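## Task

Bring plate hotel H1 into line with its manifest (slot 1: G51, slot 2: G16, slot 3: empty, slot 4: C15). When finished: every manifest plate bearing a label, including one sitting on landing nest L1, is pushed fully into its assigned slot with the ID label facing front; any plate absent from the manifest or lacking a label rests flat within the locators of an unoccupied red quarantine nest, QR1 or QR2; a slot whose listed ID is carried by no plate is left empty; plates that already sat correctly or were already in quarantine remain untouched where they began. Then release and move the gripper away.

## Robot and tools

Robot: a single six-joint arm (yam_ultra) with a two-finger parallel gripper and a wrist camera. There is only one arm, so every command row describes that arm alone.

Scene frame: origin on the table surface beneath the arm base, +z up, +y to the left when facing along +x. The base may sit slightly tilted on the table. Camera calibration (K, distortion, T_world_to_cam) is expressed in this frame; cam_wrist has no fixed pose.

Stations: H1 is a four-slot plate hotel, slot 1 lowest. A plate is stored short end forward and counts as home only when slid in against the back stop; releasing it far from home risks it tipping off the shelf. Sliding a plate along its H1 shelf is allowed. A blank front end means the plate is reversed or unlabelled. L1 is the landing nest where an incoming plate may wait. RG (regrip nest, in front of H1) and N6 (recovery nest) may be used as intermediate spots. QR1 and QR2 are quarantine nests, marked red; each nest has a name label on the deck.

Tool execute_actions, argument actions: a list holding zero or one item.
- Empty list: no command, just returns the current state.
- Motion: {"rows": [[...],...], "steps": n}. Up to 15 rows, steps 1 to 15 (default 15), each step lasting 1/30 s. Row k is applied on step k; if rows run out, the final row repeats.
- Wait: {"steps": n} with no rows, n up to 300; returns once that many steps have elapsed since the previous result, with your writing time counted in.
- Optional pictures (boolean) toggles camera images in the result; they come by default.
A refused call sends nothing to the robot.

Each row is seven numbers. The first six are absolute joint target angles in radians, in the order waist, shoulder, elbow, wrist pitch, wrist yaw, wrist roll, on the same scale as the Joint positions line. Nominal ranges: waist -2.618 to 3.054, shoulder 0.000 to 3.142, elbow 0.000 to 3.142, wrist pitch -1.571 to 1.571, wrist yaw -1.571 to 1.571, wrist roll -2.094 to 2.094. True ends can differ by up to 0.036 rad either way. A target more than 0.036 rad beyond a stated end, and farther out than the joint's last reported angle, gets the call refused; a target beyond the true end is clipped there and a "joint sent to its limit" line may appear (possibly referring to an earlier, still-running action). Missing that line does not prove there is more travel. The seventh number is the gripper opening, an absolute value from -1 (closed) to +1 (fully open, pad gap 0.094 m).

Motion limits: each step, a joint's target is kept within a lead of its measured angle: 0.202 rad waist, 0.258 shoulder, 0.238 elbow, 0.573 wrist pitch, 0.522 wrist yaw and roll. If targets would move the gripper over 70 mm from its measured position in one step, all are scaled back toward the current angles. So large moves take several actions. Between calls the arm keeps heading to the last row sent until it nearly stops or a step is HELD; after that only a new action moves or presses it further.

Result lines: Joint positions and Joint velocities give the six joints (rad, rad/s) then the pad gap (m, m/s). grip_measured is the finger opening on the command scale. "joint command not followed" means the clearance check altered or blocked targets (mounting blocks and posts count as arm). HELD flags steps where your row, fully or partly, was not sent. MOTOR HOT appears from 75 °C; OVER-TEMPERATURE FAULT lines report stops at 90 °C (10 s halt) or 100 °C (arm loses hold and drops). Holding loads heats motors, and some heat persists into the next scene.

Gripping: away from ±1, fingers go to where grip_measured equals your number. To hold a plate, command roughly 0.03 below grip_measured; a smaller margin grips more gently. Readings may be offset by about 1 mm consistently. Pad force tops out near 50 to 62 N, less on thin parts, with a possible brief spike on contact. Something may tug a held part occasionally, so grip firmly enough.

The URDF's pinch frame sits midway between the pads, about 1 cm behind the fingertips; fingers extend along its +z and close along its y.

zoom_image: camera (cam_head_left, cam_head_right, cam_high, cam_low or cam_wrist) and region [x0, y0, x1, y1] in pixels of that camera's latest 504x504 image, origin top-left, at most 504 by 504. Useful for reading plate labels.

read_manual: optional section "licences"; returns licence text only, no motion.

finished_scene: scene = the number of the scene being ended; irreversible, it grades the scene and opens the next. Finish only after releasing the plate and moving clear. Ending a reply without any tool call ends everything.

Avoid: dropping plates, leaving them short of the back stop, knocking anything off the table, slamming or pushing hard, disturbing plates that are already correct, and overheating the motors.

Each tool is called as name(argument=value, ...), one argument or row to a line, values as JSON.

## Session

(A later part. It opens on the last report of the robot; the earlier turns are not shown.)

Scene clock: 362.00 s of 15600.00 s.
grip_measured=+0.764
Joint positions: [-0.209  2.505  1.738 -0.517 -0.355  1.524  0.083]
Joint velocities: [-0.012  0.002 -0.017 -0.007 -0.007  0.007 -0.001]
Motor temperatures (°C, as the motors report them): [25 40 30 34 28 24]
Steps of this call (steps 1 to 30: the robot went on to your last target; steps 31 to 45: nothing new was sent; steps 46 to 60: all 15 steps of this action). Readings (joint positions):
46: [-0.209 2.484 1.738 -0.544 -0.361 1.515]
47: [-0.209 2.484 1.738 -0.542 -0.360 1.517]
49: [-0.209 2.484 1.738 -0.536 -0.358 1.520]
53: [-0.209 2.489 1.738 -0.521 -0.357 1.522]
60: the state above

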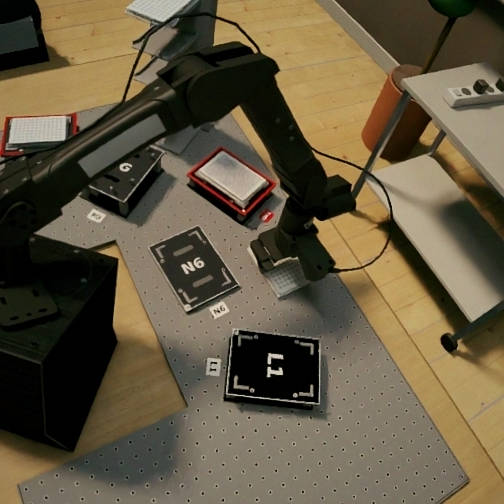

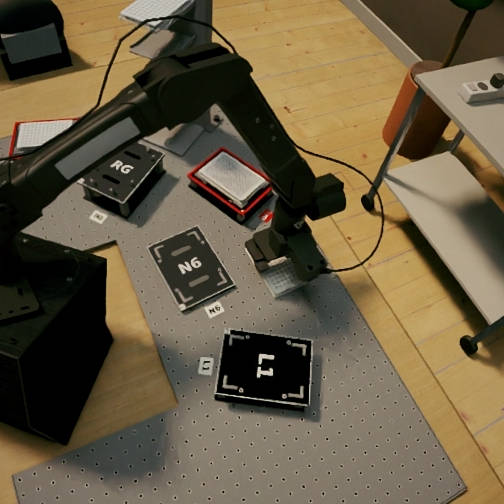

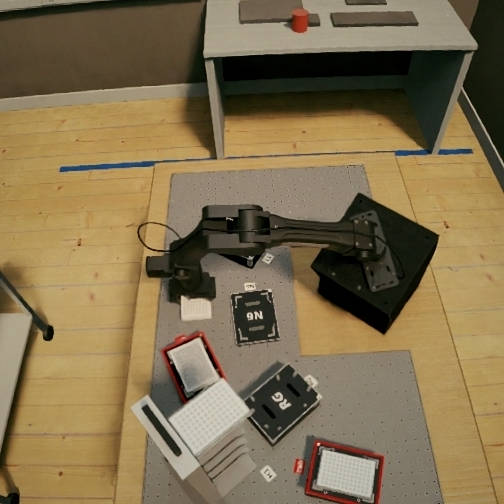

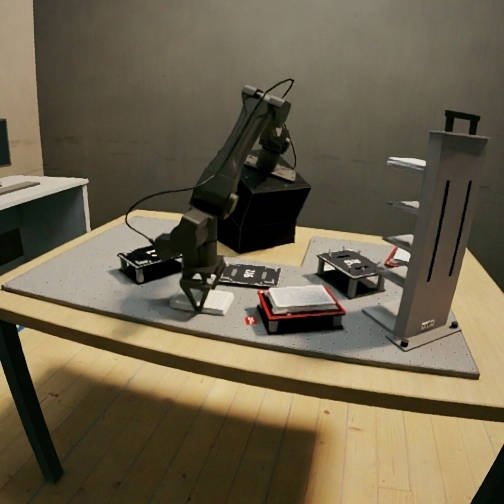

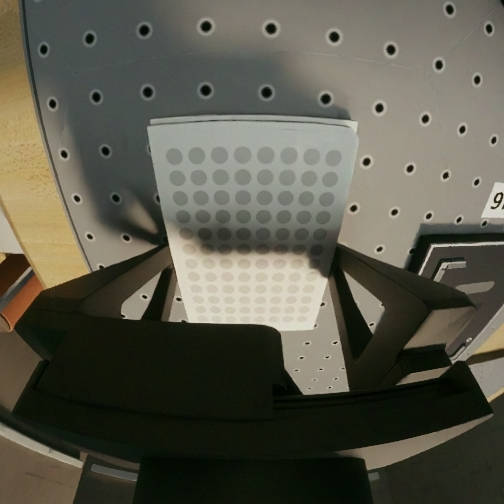

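execute_actions(
  actions=[
    {"rows":[[-0.222,2.49,1.768,-0.517,-0.345,1.53,0.82],[-0.222,2.485,1.768,-0.52,-0.345,1.53,0.92],[-0.222,2.48,1.76,-0.525,-0.345,1.53,1],[-0.222,2.478,1.75,-0.53,-0.345,1.53,1],[-0.222,2.475,1.74,-0.54,-0.345,1.53,1],[-0.222,2.467,1.738,-0.55,-0.345,1.53,1],[-0.222,2.459,1.738,-0.56,-0.345,1.53,1],[-0.222,2.45,1.738,-0.57,-0.345,1.53,1],[-0.222,2.44,1.738,-0.58,-0.345,1.53,1],[-0.222,2.43,1.738,-0.59,-0.345,1.53,1],[-0.222,2.42,1.738,-0.6,-0.345,1.53,1],[-0.222,2.41,1.738,-0.61,-0.345,1.53,1],[-0.222,2.40,1.738,-0.615,-0.345,1.53,1],[-0.222,2.39,1.738,-0.615,-0.345,1.53,1]]},
  ],
  pictures=false,
)

execute_actions(
  actions=[
    {"rows":[[-0.222,2.39,1.738,-0.615,-0.345,1.5,1],[-0.222,2.39,1.738,-0.615,-0.345,1.45,1],[-0.222,2.39,1.738,-0.615,-0.345,1.35,1],[-0.222,2.39,1.738,-0.615,-0.345,1.2,1],[-0.222,2.39,1.738,-0.615,-0.345,-1.624,1]]},
  ],
  pictures=false,
)

execute_actions(
  actions=[
    {"steps":35},
  ],
)

zoom_image(
  camera="cam_head_right",
  region=[250, 250, 330, 310],
)

Scene clock: 365.83 s of 15600.00 s.
grip_measured=+1.000
Joint positions: [-0.209  2.431  1.738 -0.583 -0.355  1.524  0.094]
Joint velocities: [-0.002 -0.344  0.012 -0.095 -0.051 -0.007  0.   ]
Motor temperatures (°C, as the motors report them): [26 41 30 34 28 24]
Steps of this call (steps 1 to 15: the robot went on to your last target; steps 16 to 90: nothing new was sent; then 0.33 s passed at rest; steps 91 to 105: all 15 steps of this action). Readings (joint positions):
91: [-0.209 2.505 1.738 -0.515 -0.355 1.524]
92: [-0.209 2.505 1.738 -0.515 -0.355 1.524]
94: [-0.209 2.505 1.738 -0.515 -0.355 1.524]
98: [-0.209 2.499 1.738 -0.530 -0.355 1.524]
105: the state above

Scene clock: 366.33 s of 15600.00 s.
grip_measured=+1.000
Joint positions: [-0.209  2.404  1.738 -0.603 -0.355  0.357  0.094]
Joint velocities: [-0.012 -0.007  0.007  0.007  0.037 -2.762  0.   ]
Motor temperatures (°C, as the motors report them): [26 41 30 34 28 24]
Steps of this call (steps 1 to 15: all 15 steps of this action). Readings (joint positions):
1: [-0.209 2.421 1.738 -0.585 -0.355 1.522]
2: [-0.209 2.413 1.738 -0.585 -0.355 1.511]
4: [-0.209 2.405 1.738 -0.586 -0.355 1.436]
8: [-0.209 2.404 1.738 -0.596 -0.355 1.050]
15: the state above

Scene clock: 367.50 s of 15600.00 s.
grip_measured=+1.000
Joint positions: [-0.209  2.404  1.738 -0.605 -0.346 -1.613  0.094]
Joint velocities: [-0.007  0.017 -0.007 -0.081  0.022 -0.037  0.   ]
Motor temperatures (°C, as the motors report them): [26 41 30 34 28 24]
Steps of this call (steps 1 to 35: the robot went on to your last target). Readings (joint positions):
1: [-0.209 2.404 1.738 -0.603 -0.355 0.258]
2: [-0.209 2.404 1.738 -0.604 -0.355 0.159]
4: [-0.209 2.404 1.738 -0.605 -0.355 -0.039]
8: [-0.209 2.404 1.738 -0.605 -0.354 -0.435]
35: the state above

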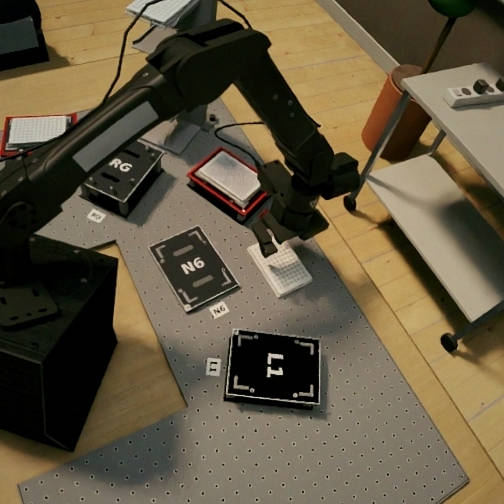

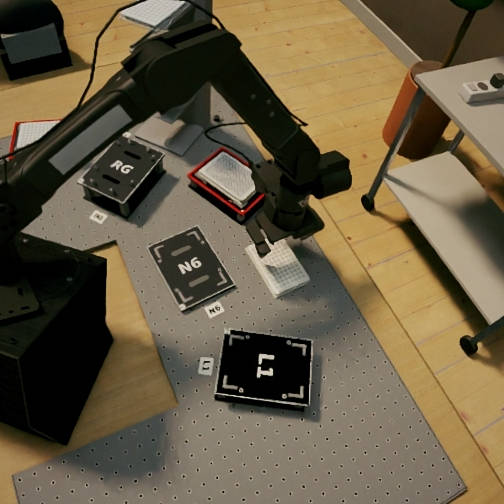

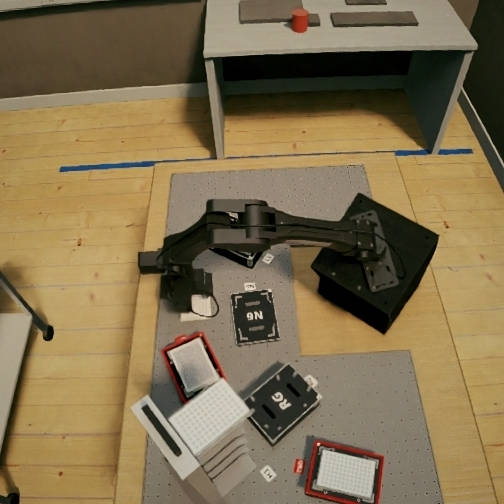

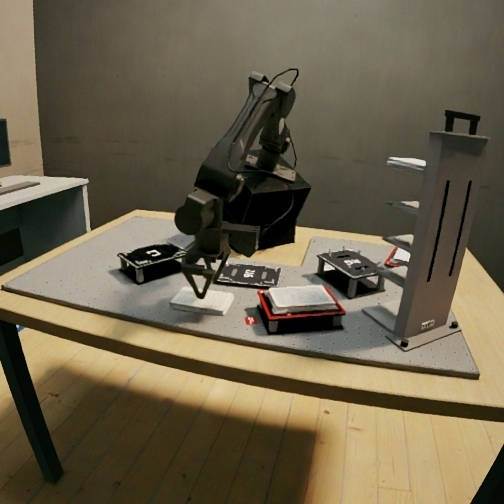

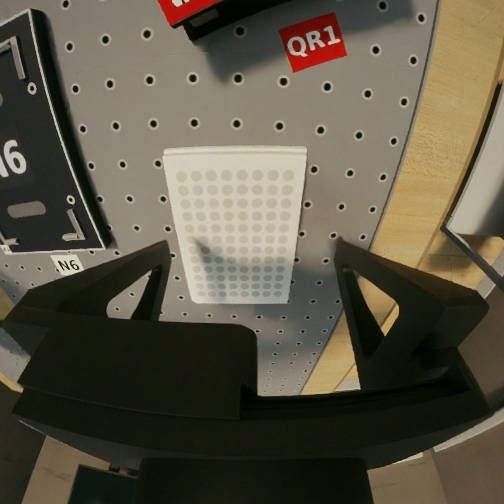

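Region (250, 250, 330, 310) of cam_head_right's 504x504 image, scaled by 6.300, with more detail than that image has; it fills the top 378 rows of this view, and the rest is white.

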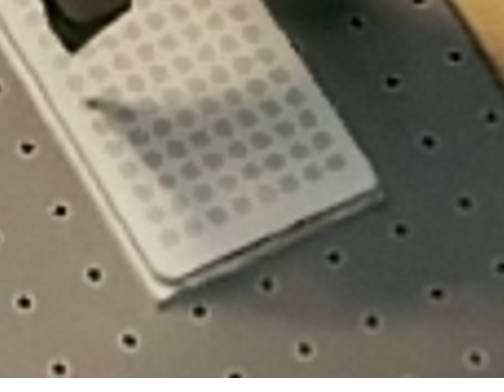

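execute_actions(
  actions=[
    {"rows":[[-0.222,2.40,1.738,-0.6,-0.36,-1.624,1],[-0.222,2.41,1.738,-0.595,-0.36,-1.624,1],[-0.222,2.42,1.738,-0.59,-0.36,-1.624,1],[-0.222,2.43,1.738,-0.58,-0.36,-1.624,1],[-0.222,2.438,1.738,-0.575,-0.36,-1.624,1],[-0.222,2.445,1.738,-0.565,-0.36,-1.624,1]]},
  ],
)

Scene clock: 369.73 s of 15600.00 s.
grip_measured=+1.000
Joint positions: [-0.209  2.459  1.738 -0.579 -0.346 -1.618  0.094]
Joint velocities: [ 0.007  0.007 -0.017  0.037  0.022  0.007  0.   ]
Motor temperatures (°C, as the motors report them): [26 41 30 34 28 24]
Steps of this call (steps 1 to 30: the robot went on to your last target; steps 31 to 52: nothing new was sent; steps 53 to 67: all 15 steps of this action). Readings (joint positions):
53: [-0.209 2.404 1.738 -0.605 -0.346 -1.618]
54: [-0.209 2.405 1.738 -0.605 -0.346 -1.618]
56: [-0.209 2.411 1.738 -0.600 -0.346 -1.618]
60: [-0.209 2.440 1.738 -0.582 -0.346 -1.618]
67: the state above

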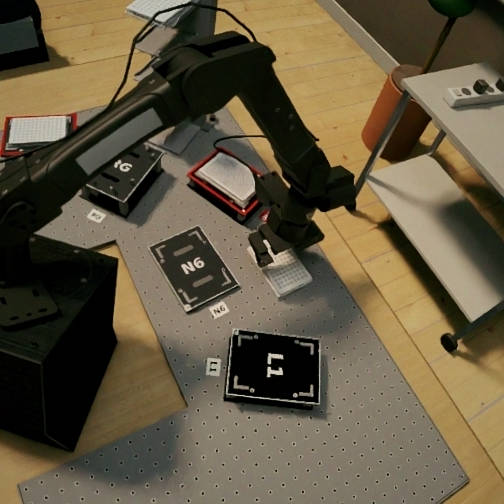

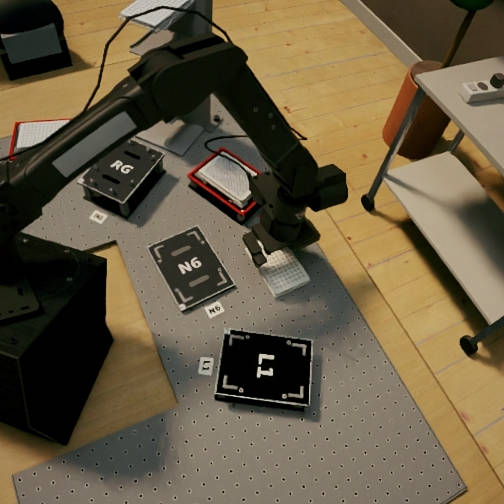

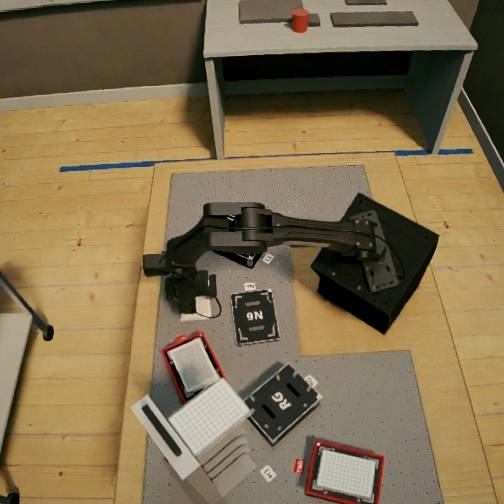

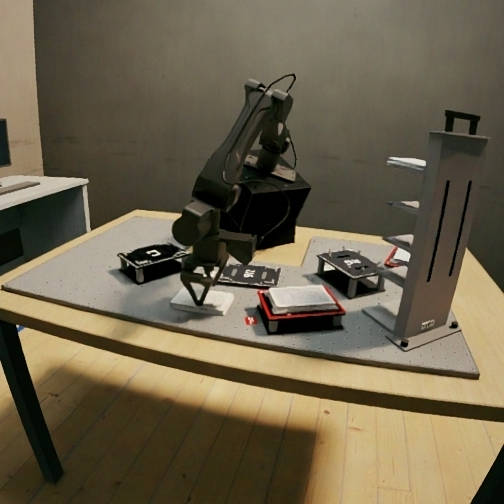

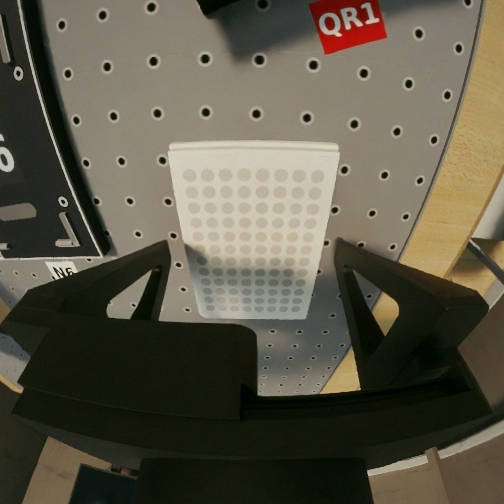

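execute_actions(
  actions=[
    {"rows":[[-0.222,2.45,1.738,-0.555,-0.365,-1.624,1],[-0.222,2.456,1.738,-0.545,-0.365,-1.624,1],[-0.222,2.462,1.738,-0.536,-0.365,-1.624,1],[-0.222,2.468,1.738,-0.527,-0.365,-1.624,1],[-0.222,2.474,1.738,-0.519,-0.365,-1.624,1],[-0.222,2.48,1.738,-0.512,-0.365,-1.624,1],[-0.222,2.486,1.738,-0.506,-0.365,-1.624,1],[-0.222,2.492,1.738,-0.503,-0.365,-1.624,1]]},
  ],
)

Scene clock: 371.73 s of 15600.00 s.
grip_measured=+1.000
Joint positions: [-0.209  2.503  1.738 -0.52  -0.347 -1.618  0.094]
Joint velocities: [-0.017  0.002 -0.007 -0.037  0.007 -0.022  0.   ]
Motor temperatures (°C, as the motors report them): [26 41 30 34 28 24]
Steps of this call (steps 1 to 15: the robot went on to your last target; steps 16 to 45: nothing new was sent; steps 46 to 60: all 15 steps of this action). Readings (joint positions):
46: [-0.209 2.459 1.738 -0.573 -0.346 -1.618]
47: [-0.209 2.459 1.738 -0.570 -0.346 -1.618]
49: [-0.209 2.461 1.738 -0.560 -0.347 -1.618]
53: [-0.209 2.478 1.738 -0.532 -0.347 -1.618]
60: the state above

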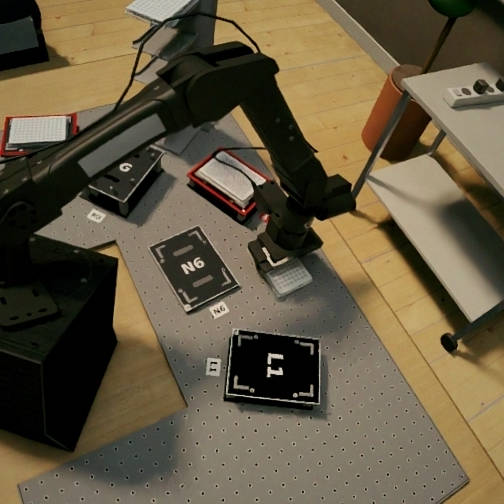

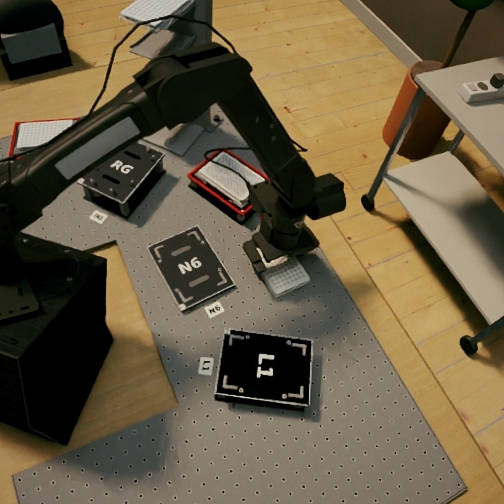

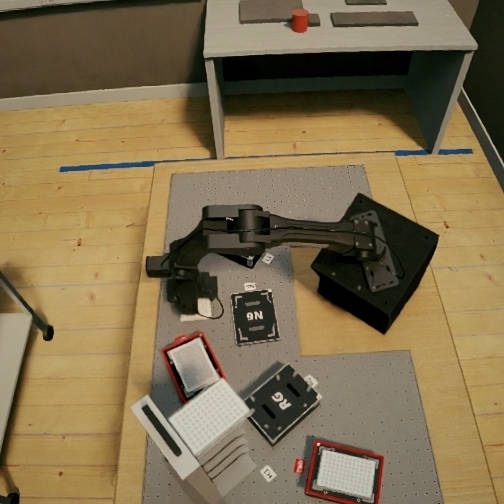

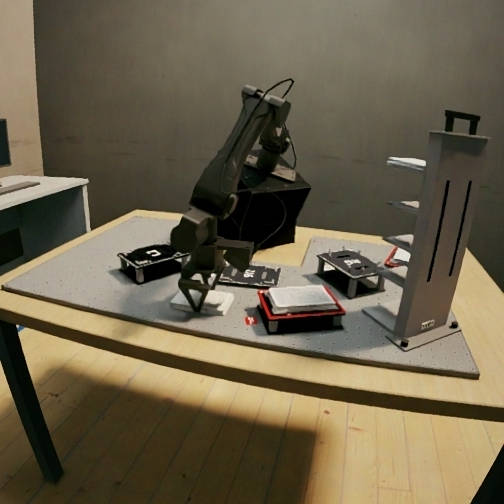

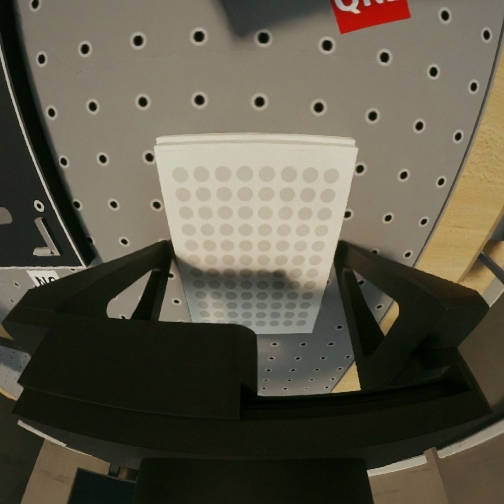

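execute_actions(
  actions=[
    {"rows":[[-0.23,2.494,1.738,-0.5,-0.36,-1.64,1],[-0.238,2.496,1.738,-0.497,-0.36,-1.64,1],[-0.24,2.498,1.738,-0.497,-0.36,-1.64,1]],"steps":12},
  ],
  pictures=false,
)

execute_actions(
  actions=[
    {"rows":[[-0.24,2.498,1.738,-0.497,-0.36,-1.64,0.9],[-0.24,2.498,1.738,-0.497,-0.36,-1.64,0.84],[-0.24,2.498,1.738,-0.497,-0.36,-1.64,0.79],[-0.24,2.498,1.738,-0.497,-0.36,-1.64,0.75],[-0.24,2.498,1.738,-0.497,-0.36,-1.64,0.72]],"steps":10},
  ],
)

Scene clock: 373.83 s of 15600.00 s.
grip_measured=+1.000
Joint positions: [-0.219  2.503  1.738 -0.506 -0.347 -1.633  0.094]
Joint velocities: [ 0.002 -0.007  0.007 -0.051 -0.007 -0.051  0.   ]
Motor temperatures (°C, as the motors report them): [26 42 30 34 28 24]
Steps of this call (steps 1 to 15: the robot went on to your last target; steps 16 to 51: nothing new was sent; steps 52 to 63: all 12 steps of this action). Readings (joint positions):
52: [-0.209 2.503 1.738 -0.511 -0.347 -1.620]
53: [-0.209 2.503 1.738 -0.511 -0.347 -1.623]
55: [-0.211 2.503 1.738 -0.509 -0.347 -1.627]
59: [-0.217 2.503 1.738 -0.507 -0.347 -1.631]
63: the state above

Scene clock: 374.17 s of 15600.00 s.
grip_measured=+0.736
Joint positions: [-0.219  2.503  1.738 -0.505 -0.347 -1.634  0.082]
Joint velocities: [ 0.017 -0.007  0.002 -0.007 -0.022 -0.051 -0.002]
Motor temperatures (°C, as the motors report them): [26 42 30 34 28 24]
Steps of this call (steps 1 to 10: all 10 steps of this action). Readings (joint positions):
1: [-0.219 2.503 1.738 -0.506 -0.347 -1.633]
2: [-0.219 2.503 1.738 -0.506 -0.347 -1.633]
4: [-0.219 2.503 1.738 -0.506 -0.347 -1.634]
8: [-0.219 2.503 1.738 -0.505 -0.347 -1.634]
10: the state above

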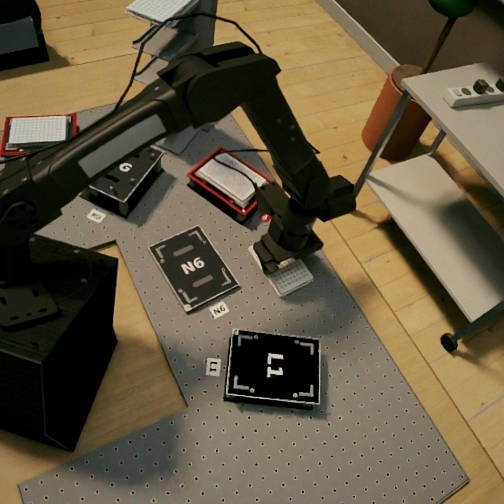

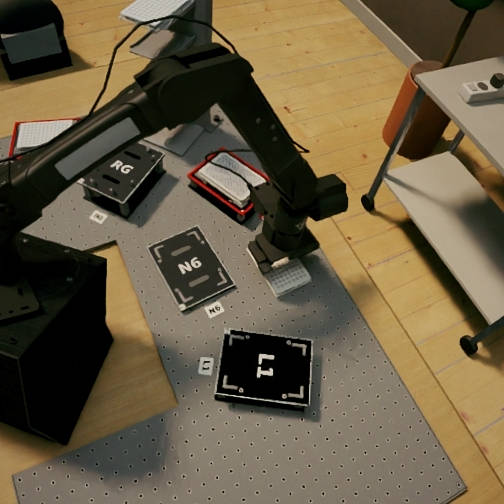

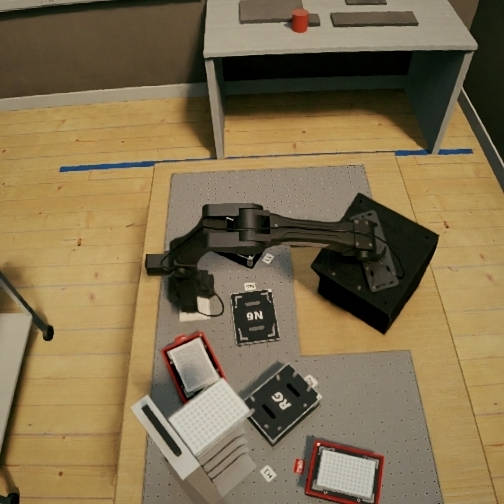

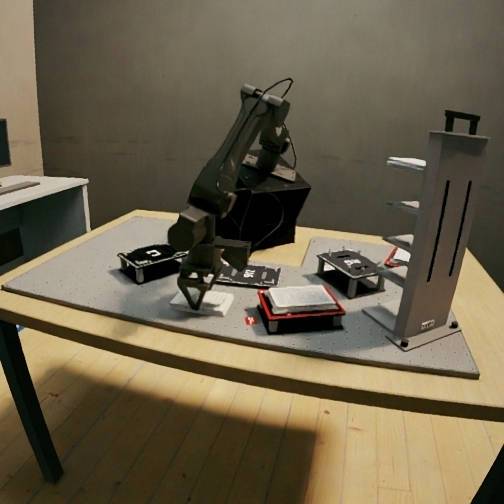

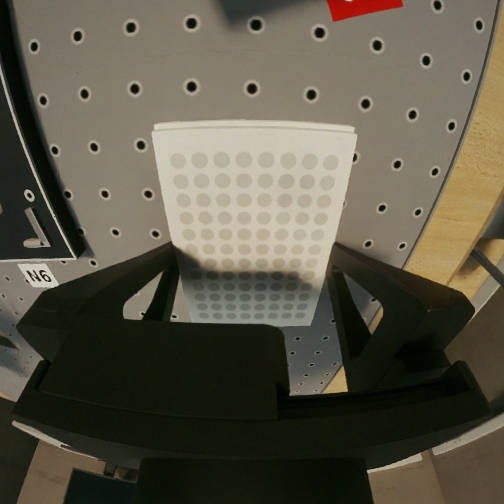

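execute_actions(
  actions=[
    {"rows":[[-0.235,2.49,1.738,-0.51,-0.36,-1.64,0.69],[-0.235,2.48,1.738,-0.52,-0.36,-1.64,0.69],[-0.24,2.465,1.735,-0.545,-0.36,-1.64,0.69],[-0.245,2.45,1.73,-0.57,-0.36,-1.62,0.69],[-0.25,2.43,1.725,-0.595,-0.36,-1.58,0.69],[-0.255,2.405,1.72,-0.62,-0.36,-1.53,0.69],[-0.26,2.38,1.715,-0.645,-0.365,-1.47,0.69],[-0.265,2.355,1.71,-0.67,-0.365,-1.41,0.69],[-0.27,2.33,1.705,-0.695,-0.37,-1.35,0.69],[-0.275,2.30,1.70,-0.72,-0.37,-1.29,0.69],[-0.28,2.27,1.69,-0.74,-0.37,-1.23,0.69],[-0.28,2.24,1.68,-0.755,-0.37,-1.17,0.69],[-0.28,2.21,1.665,-0.76,-0.37,-1.11,0.69],[-0.27,2.18,1.645,-0.76,-0.36,-1.05,0.69],[-0.25,2.15,1.62,-0.75,-0.35,-0.99,0.69]]},
  ],
  pictures=false,
)

execute_actions(
  actions=[
    {"rows":[[-0.22,2.12,1.59,-0.735,-0.335,-0.93,0.69],[-0.19,2.09,1.56,-0.72,-0.32,-0.87,0.69],[-0.15,2.06,1.53,-0.71,-0.305,-0.81,0.69],[-0.11,2.03,1.5,-0.70,-0.29,-0.75,0.69],[-0.07,2.0,1.47,-0.69,-0.27,-0.69,0.69],[-0.03,1.97,1.44,-0.675,-0.25,-0.63,0.69],[0.01,1.94,1.41,-0.66,-0.23,-0.57,0.69],[0.06,1.91,1.38,-0.645,-0.21,-0.51,0.69],[0.11,1.885,1.35,-0.63,-0.19,-0.45,0.69],[0.16,1.86,1.32,-0.62,-0.17,-0.39,0.69],[0.21,1.835,1.29,-0.61,-0.15,-0.33,0.69],[0.26,1.81,1.26,-0.60,-0.13,-0.27,0.69],[0.31,1.79,1.235,-0.59,-0.11,-0.21,0.69],[0.36,1.77,1.21,-0.58,-0.09,-0.15,0.69],[0.41,1.75,1.185,-0.57,-0.07,-0.09,0.69]]},
  ],
  pictures=false,
)

execute_actions(
  actions=[
    {"rows":[[0.46,1.735,1.16,-0.555,-0.05,-0.03,0.69],[0.51,1.72,1.14,-0.54,-0.035,0.03,0.69],[0.555,1.71,1.12,-0.525,-0.02,0.08,0.69],[0.6,1.70,1.10,-0.51,-0.005,0.13,0.69],[0.64,1.70,1.085,-0.495,0.01,0.17,0.69],[0.675,1.70,1.075,-0.48,0.02,0.2,0.69],[0.705,1.70,1.068,-0.47,0.03,0.227,0.69],[0.73,1.70,1.065,-0.46,0.035,0.227,0.69],[0.745,1.70,1.065,-0.455,0.035,0.227,0.69],[0.752,1.70,1.065,-0.455,0.035,0.227,0.69]]},
  ],
  pictures=false,
)

execute_actions(
  actions=[
    {"rows":[[0.752,1.72,1.065,-0.44,0.035,0.227,0.69],[0.752,1.735,1.065,-0.42,0.035,0.227,0.69],[0.752,1.75,1.065,-0.405,0.035,0.227,0.69],[0.752,1.765,1.065,-0.39,0.035,0.227,0.69],[0.752,1.78,1.065,-0.375,0.035,0.227,0.69],[0.752,1.79,1.065,-0.365,0.035,0.227,0.69]]},
  ],
)

Scene clock: 379.73 s of 15600.00 s.
grip_measured=+0.720
Joint positions: [-0.259  2.23   1.669 -0.697 -0.347 -1.225  0.081]
Joint velocities: [-0.012 -1.057 -0.437 -0.066  0.037  1.458 -0.   ]
Motor temperatures (°C, as the motors report them): [26 42 30 34 28 24]
Steps of this call (steps 1 to 15: the robot went on to your last target; steps 16 to 90: nothing new was sent; then 2.07 s passed at rest; steps 91 to 105: all 15 steps of this action). Readings (joint positions):
91: [-0.219 2.503 1.738 -0.506 -0.347 -1.634]
92: [-0.219 2.502 1.738 -0.506 -0.347 -1.634]
94: [-0.219 2.499 1.738 -0.514 -0.347 -1.633]
98: [-0.226 2.450 1.721 -0.579 -0.347 -1.555]
105: the state above

Scene clock: 380.23 s of 15600.00 s.
grip_measured=+0.720
Joint positions: [ 0.344  1.817  1.242 -0.613 -0.161 -0.348  0.081]
Joint velocities: [ 1.36  -0.642 -0.774  0.256  0.52   1.736 -0.   ]
Motor temperatures (°C, as the motors report them): [26 42 30 34 28 24]
Steps of this call (steps 1 to 15: all 15 steps of this action). Readings (joint positions):
1: [-0.256 2.193 1.651 -0.698 -0.343 -1.169]
2: [-0.248 2.157 1.629 -0.697 -0.337 -1.113]
4: [-0.208 2.089 1.577 -0.693 -0.317 -0.998]
8: [-0.034 1.980 1.453 -0.670 -0.266 -0.763]
15: the state above

Scene clock: 380.73 s of 15600.00 s.
grip_measured=+0.720
Joint positions: [ 0.761  1.724  1.074 -0.487  0.004  0.189  0.081]
Joint velocities: [-0.032  0.007 -0.017  0.139  0.139  0.242 -0.   ]
Motor temperatures (°C, as the motors report them): [26 42 30 34 28 24]
Steps of this call (steps 1 to 15: all 15 steps of this action). Readings (joint positions):
1: [0.392 1.796 1.216 -0.604 -0.143 -0.288]
2: [0.438 1.777 1.193 -0.594 -0.125 -0.229]
4: [0.529 1.746 1.150 -0.572 -0.090 -0.113]
8: [0.687 1.724 1.093 -0.524 -0.034 0.072]
15: the state above

Scene clock: 381.23 s of 15600.00 s.
grip_measured=+0.720
Joint positions: [ 0.76   1.804  1.074 -0.391  0.022  0.22   0.081]
Joint velocities: [ 0.007 -0.017  0.002 -0.007 -0.066  0.007 -0.   ]
Motor temperatures (°C, as the motors report them): [26 42 30 34 28 24]
Steps of this call (steps 1 to 15: all 15 steps of this action). Readings (joint positions):
1: [0.760 1.724 1.074 -0.482 0.008 0.196]
2: [0.760 1.726 1.074 -0.476 0.012 0.201]
4: [0.760 1.737 1.074 -0.453 0.016 0.208]
8: [0.760 1.788 1.074 -0.408 0.020 0.216]
15: the state above

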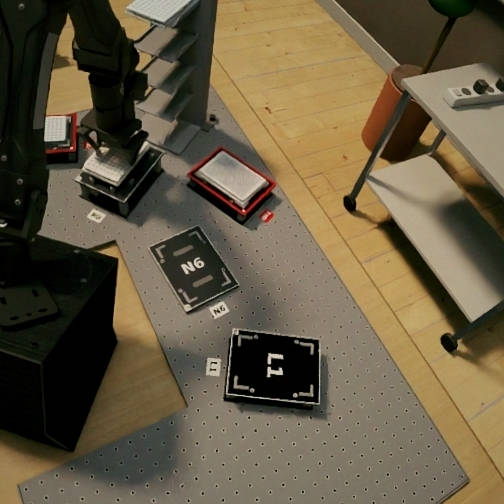

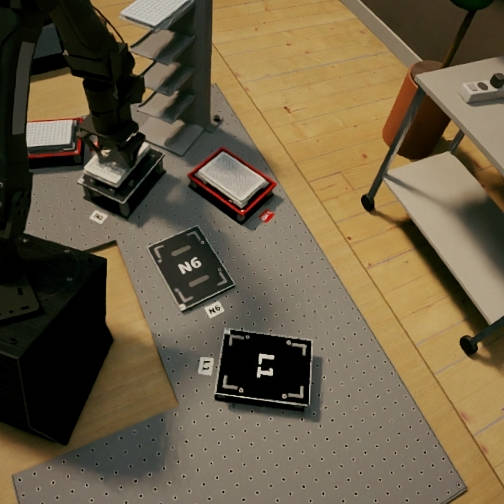

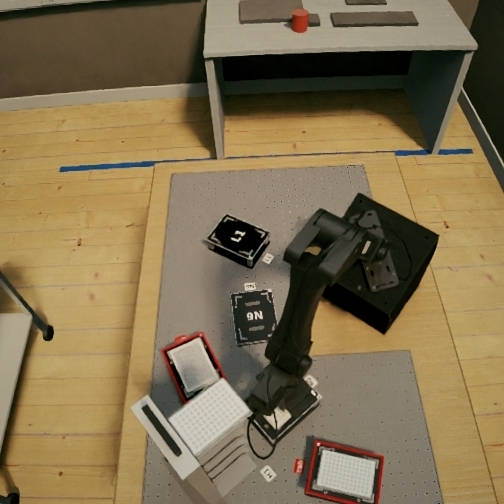

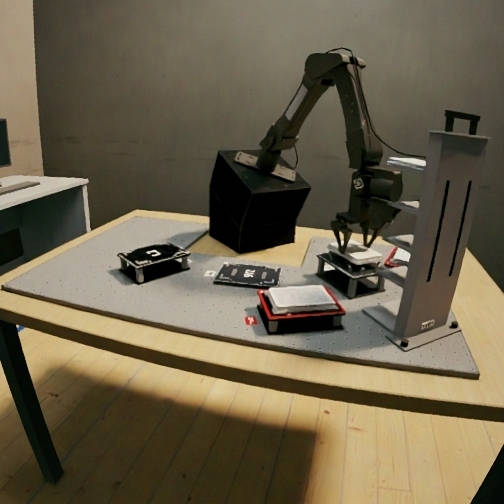

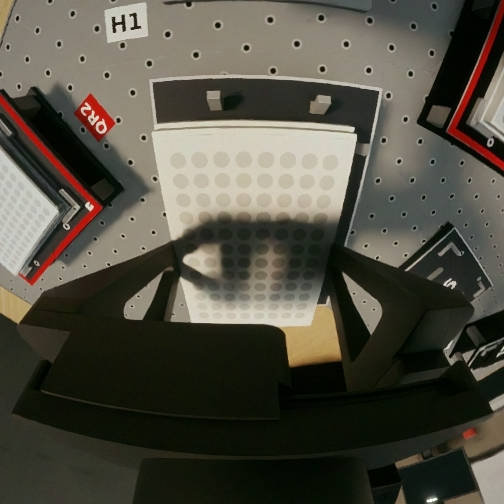

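q1 → .746, then lower partway.

execute_actions(
  actions=[
    {"rows":[[0.742,1.79,1.065,-0.365,0.03,0.227,0.69],[0.736,1.79,1.065,-0.36,0.03,0.227,0.69],[0.736,1.79,1.065,-0.355,0.03,0.227,0.69],[0.736,1.79,1.065,-0.35,0.03,0.227,0.69],[0.736,1.80,1.065,-0.345,0.03,0.227,0.69],[0.736,1.81,1.065,-0.34,0.03,0.227,0.69],[0.736,1.82,1.065,-0.335,0.03,0.227,0.69],[0.736,1.828,1.065,-0.335,0.03,0.227,0.69]]},
  ],
)

Scene clock: 383.73 s of 15600.00 s.
grip_measured=+0.720
Joint positions: [ 0.743  1.835  1.074 -0.357  0.022  0.221  0.081]
Joint velocities: [ 0.012  0.007 -0.002  0.007  0.037 -0.007 -0.   ]
Motor temperatures (°C, as the motors report them): [26 42 30 34 28 24]
Steps of this call (steps 1 to 15: the robot went on to your last target; steps 16 to 60: nothing new was sent; steps 61 to 75: all 15 steps of this action). Readings (joint positions):
61: [0.759 1.804 1.074 -0.384 0.022 0.221]
62: [0.757 1.804 1.074 -0.383 0.022 0.221]
64: [0.751 1.804 1.074 -0.380 0.022 0.221]
68: [0.743 1.811 1.074 -0.364 0.022 0.221]
75: the state above

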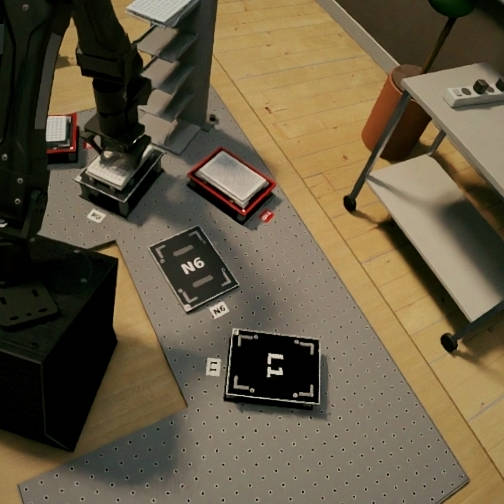

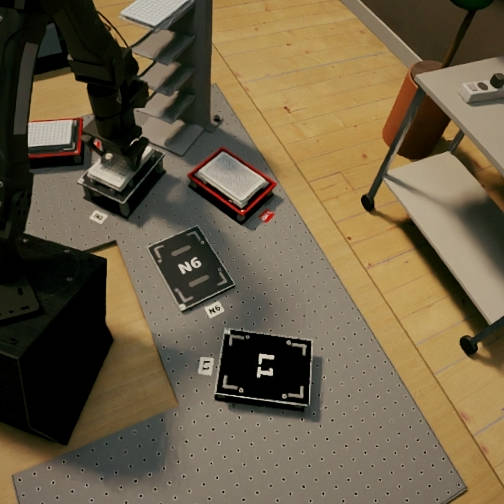

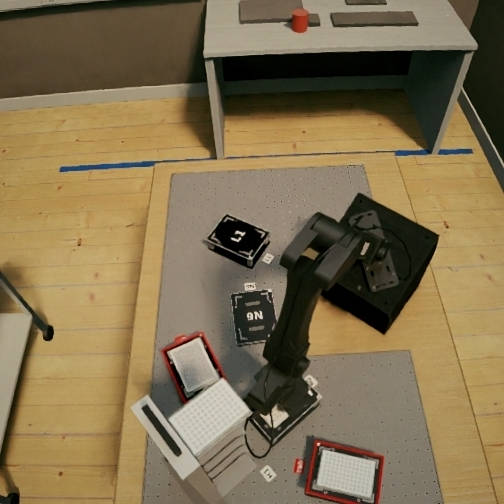

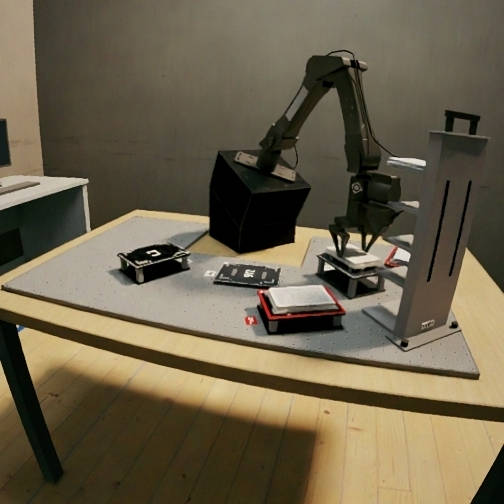

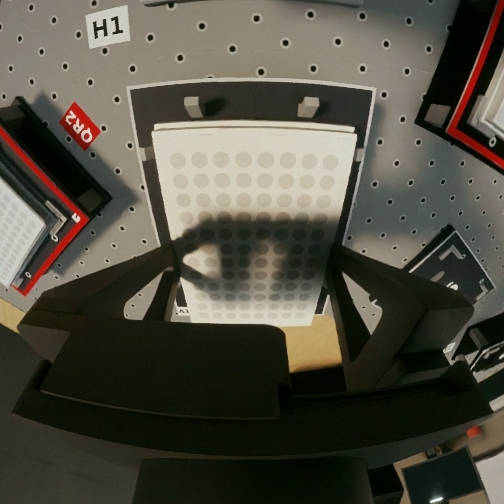

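execute_actions(
  actions=[
    {"rows":[[0.752,1.83,1.065,-0.325,0.01,0.227,0.69],[0.752,1.836,1.065,-0.318,0.01,0.227,0.69],[0.752,1.842,1.065,-0.312,0.01,0.227,0.69],[0.752,1.848,1.065,-0.306,0.01,0.227,0.69],[0.752,1.854,1.065,-0.302,0.01,0.227,0.69],[0.752,1.86,1.065,-0.30,0.01,0.227,0.69],[0.752,1.866,1.065,-0.30,0.01,0.227,0.69]]},
  ],
)

Scene clock: 385.50 s of 15600.00 s.
grip_measured=+0.720
Joint positions: [ 0.743  1.868  1.074 -0.319  0.02   0.221  0.081]
Joint velocities: [ 0.002 -0.017  0.002  0.007 -0.037  0.051  0.001]
Motor temperatures (°C, as the motors report them): [26 42 30 34 28 24]
Steps of this call (steps 1 to 15: the robot went on to your last target; steps 16 to 38: nothing new was sent; steps 39 to 53: all 15 steps of this action). Readings (joint positions):
39: [0.743 1.835 1.074 -0.353 0.022 0.221]
40: [0.743 1.835 1.074 -0.351 0.021 0.221]
42: [0.743 1.838 1.074 -0.342 0.020 0.221]
46: [0.743 1.858 1.074 -0.329 0.020 0.221]
53: the state above

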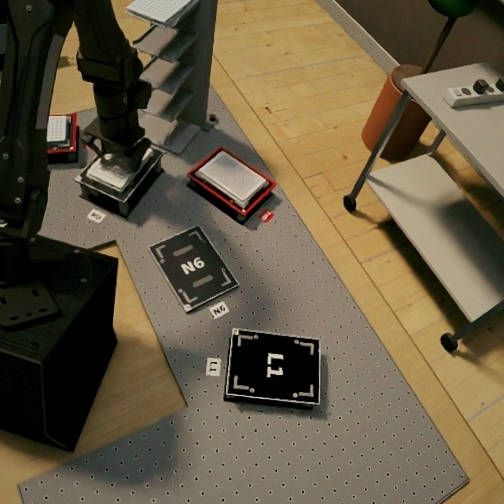

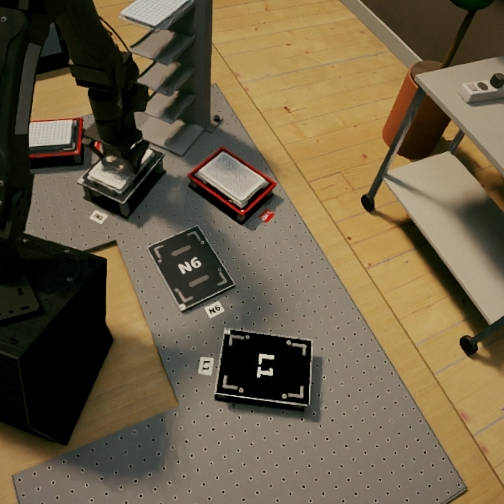

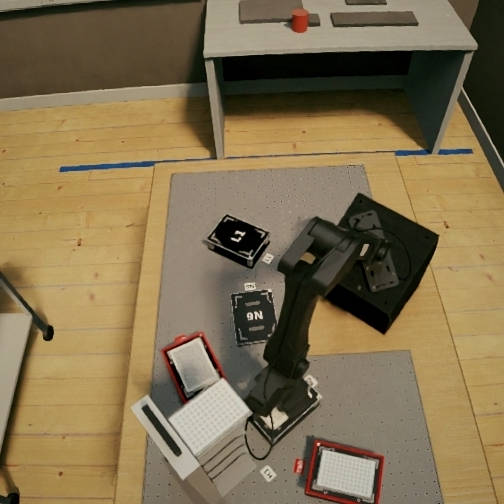

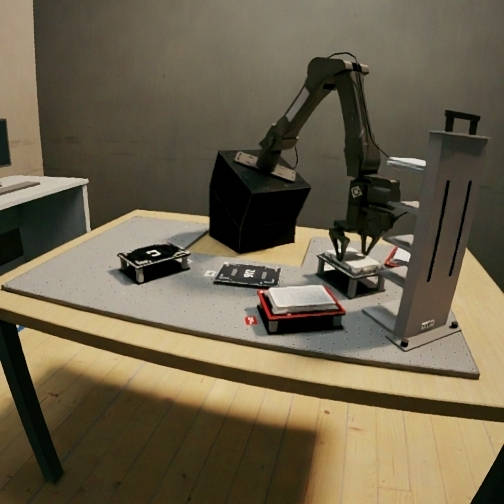

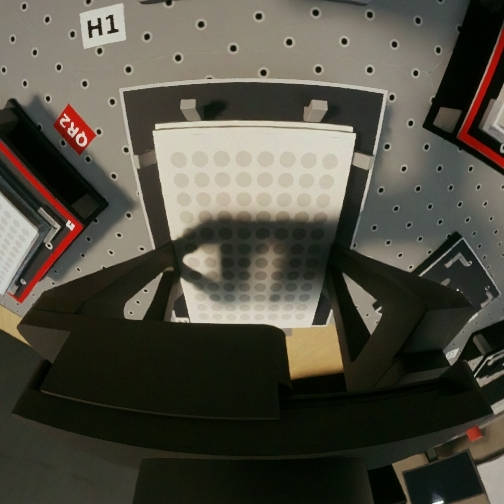

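execute_actions(
  actions=[
    {"rows":[[0.745,1.86,1.07,-0.32,0.02,0.22,0.8],[0.745,1.85,1.07,-0.33,0.02,0.22,0.9],[0.745,1.845,1.07,-0.34,0.02,0.22,1],[0.745,1.84,1.07,-0.355,0.02,0.22,1],[0.745,1.825,1.07,-0.375,0.02,0.22,1],[0.745,1.805,1.07,-0.395,0.02,0.22,1],[0.745,1.78,1.07,-0.42,0.02,0.22,1],[0.745,1.75,1.07,-0.44,0.02,0.22,1],[0.745,1.715,1.06,-0.45,0.02,0.22,1],[0.75,1.68,1.04,-0.44,0.03,0.22,1],[0.755,1.645,1.01,-0.41,0.04,0.22,1],[0.76,1.61,0.98,-0.35,0.05,0.22,1],[0.77,1.575,0.94,-0.28,0.07,0.22,1],[0.78,1.545,0.9,-0.2,0.09,0.22,1],[0.79,1.52,0.86,-0.11,0.11,0.22,1]]},
  ],
  pictures=false,
)

execute_actions(
  actions=[
    {"rows":[[0.80,1.5,0.82,-0.02,0.13,0.23,1],[0.81,1.5,0.775,0.07,0.15,0.23,1],[0.82,1.5,0.73,0.16,0.17,0.23,1],[0.835,1.5,0.685,0.25,0.19,0.23,1],[0.85,1.5,0.64,0.34,0.21,0.24,1],[0.86,1.5,0.595,0.43,0.23,0.24,1],[0.87,1.5,0.55,0.52,0.25,0.24,1],[0.885,1.5,0.505,0.61,0.27,0.245,1],[0.9,1.51,0.46,0.70,0.29,0.245,1],[0.91,1.53,0.415,0.79,0.31,0.245,1],[0.92,1.55,0.37,0.88,0.325,0.245,1],[0.93,1.58,0.325,0.97,0.34,0.245,1],[0.94,1.61,0.28,1.06,0.35,0.245,1],[0.948,1.64,0.24,1.14,0.355,0.245,1],[0.953,1.67,0.21,1.2,0.355,0.245,1]]},
  ],
  pictures=false,
)

execute_actions(
  actions=[
    {"rows":[[0.953,1.7,0.19,1.24,0.355,0.245,1],[0.953,1.73,0.178,1.26,0.355,0.245,1],[0.953,1.76,0.178,1.26,0.355,0.245,1],[0.953,1.79,0.178,1.26,0.355,0.245,1],[0.953,1.81,0.178,1.26,0.355,0.245,1],[0.953,1.83,0.178,1.26,0.355,0.245,1],[0.953,1.84,0.178,1.26,0.355,0.245,1]]},
  ],
)

Scene clock: 393.23 s of 15600.00 s.
grip_measured=+1.000
Joint positions: [ 0.759  1.58   0.948 -0.302  0.052  0.221  0.094]
Joint velocities: [ 0.222 -1.062 -1.033  1.341  0.359  0.022  0.   ]
Motor temperatures (°C, as the motors report them): [26 41 29 34 28 24]
Steps of this call (steps 1 to 15: the robot went on to your last target; steps 16 to 90: nothing new was sent; then 4.23 s passed at rest; steps 91 to 105: all 15 steps of this action). Readings (joint positions):
91: [0.743 1.868 1.074 -0.319 0.020 0.221]
92: [0.743 1.868 1.074 -0.320 0.020 0.221]
94: [0.743 1.868 1.074 -0.325 0.020 0.221]
98: [0.743 1.835 1.074 -0.376 0.020 0.221]
105: the state above

Scene clock: 393.73 s of 15600.00 s.
grip_measured=+1.000
Joint positions: [0.933 1.616 0.291 0.844 0.292 0.237 0.094]
Joint velocities: [ 0.256  0.872 -1.092  2.366  0.286  0.037  0.   ]
Motor temperatures (°C, as the motors report them): [26 41 29 34 28 24]
Steps of this call (steps 1 to 15: all 15 steps of this action). Readings (joint positions):
1: [0.769 1.548 0.911 -0.249 0.065 0.222]
2: [0.781 1.524 0.872 -0.188 0.079 0.222]
4: [0.804 1.504 0.789 -0.045 0.110 0.223]
8: [0.856 1.504 0.596 0.257 0.178 0.230]
15: the state above

Scene clock: 394.23 s of 15600.00 s.
grip_measured=+1.000
Joint positions: [0.944 1.836 0.19  1.219 0.338 0.239 0.094]
Joint velocities: [-0.022  0.017 -0.002  0.168 -0.037  0.007  0.   ]
Motor temperatures (°C, as the motors report them): [26 41 29 34 28 24]
Steps of this call (steps 1 to 15: all 15 steps of this action). Readings (joint positions):
1: [0.939 1.647 0.256 0.916 0.300 0.237]
2: [0.942 1.678 0.227 0.975 0.308 0.238]
4: [0.944 1.740 0.194 1.059 0.320 0.238]
8: [0.944 1.826 0.190 1.153 0.331 0.239]
15: the state above

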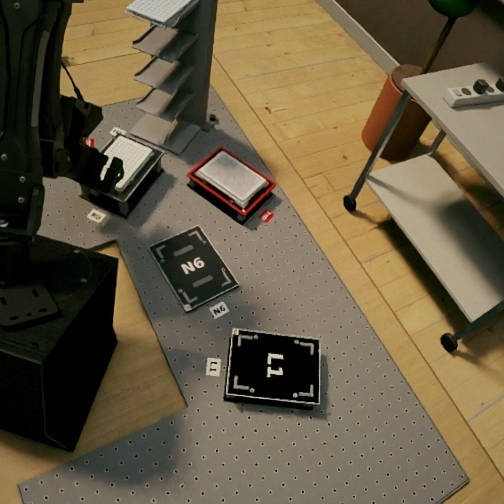

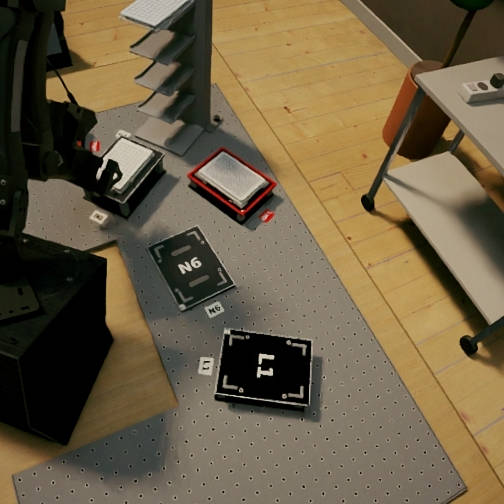

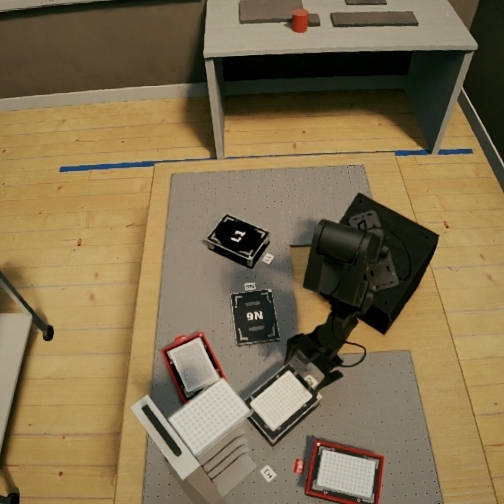

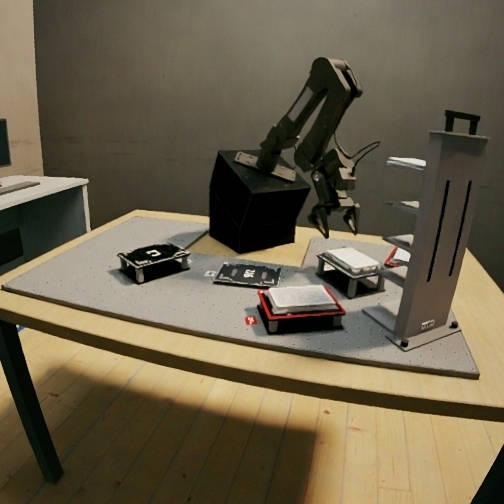

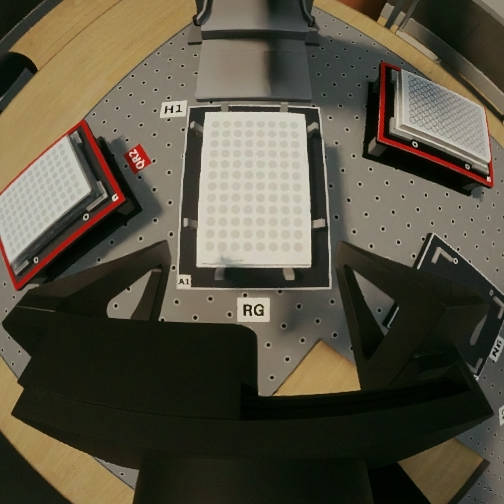

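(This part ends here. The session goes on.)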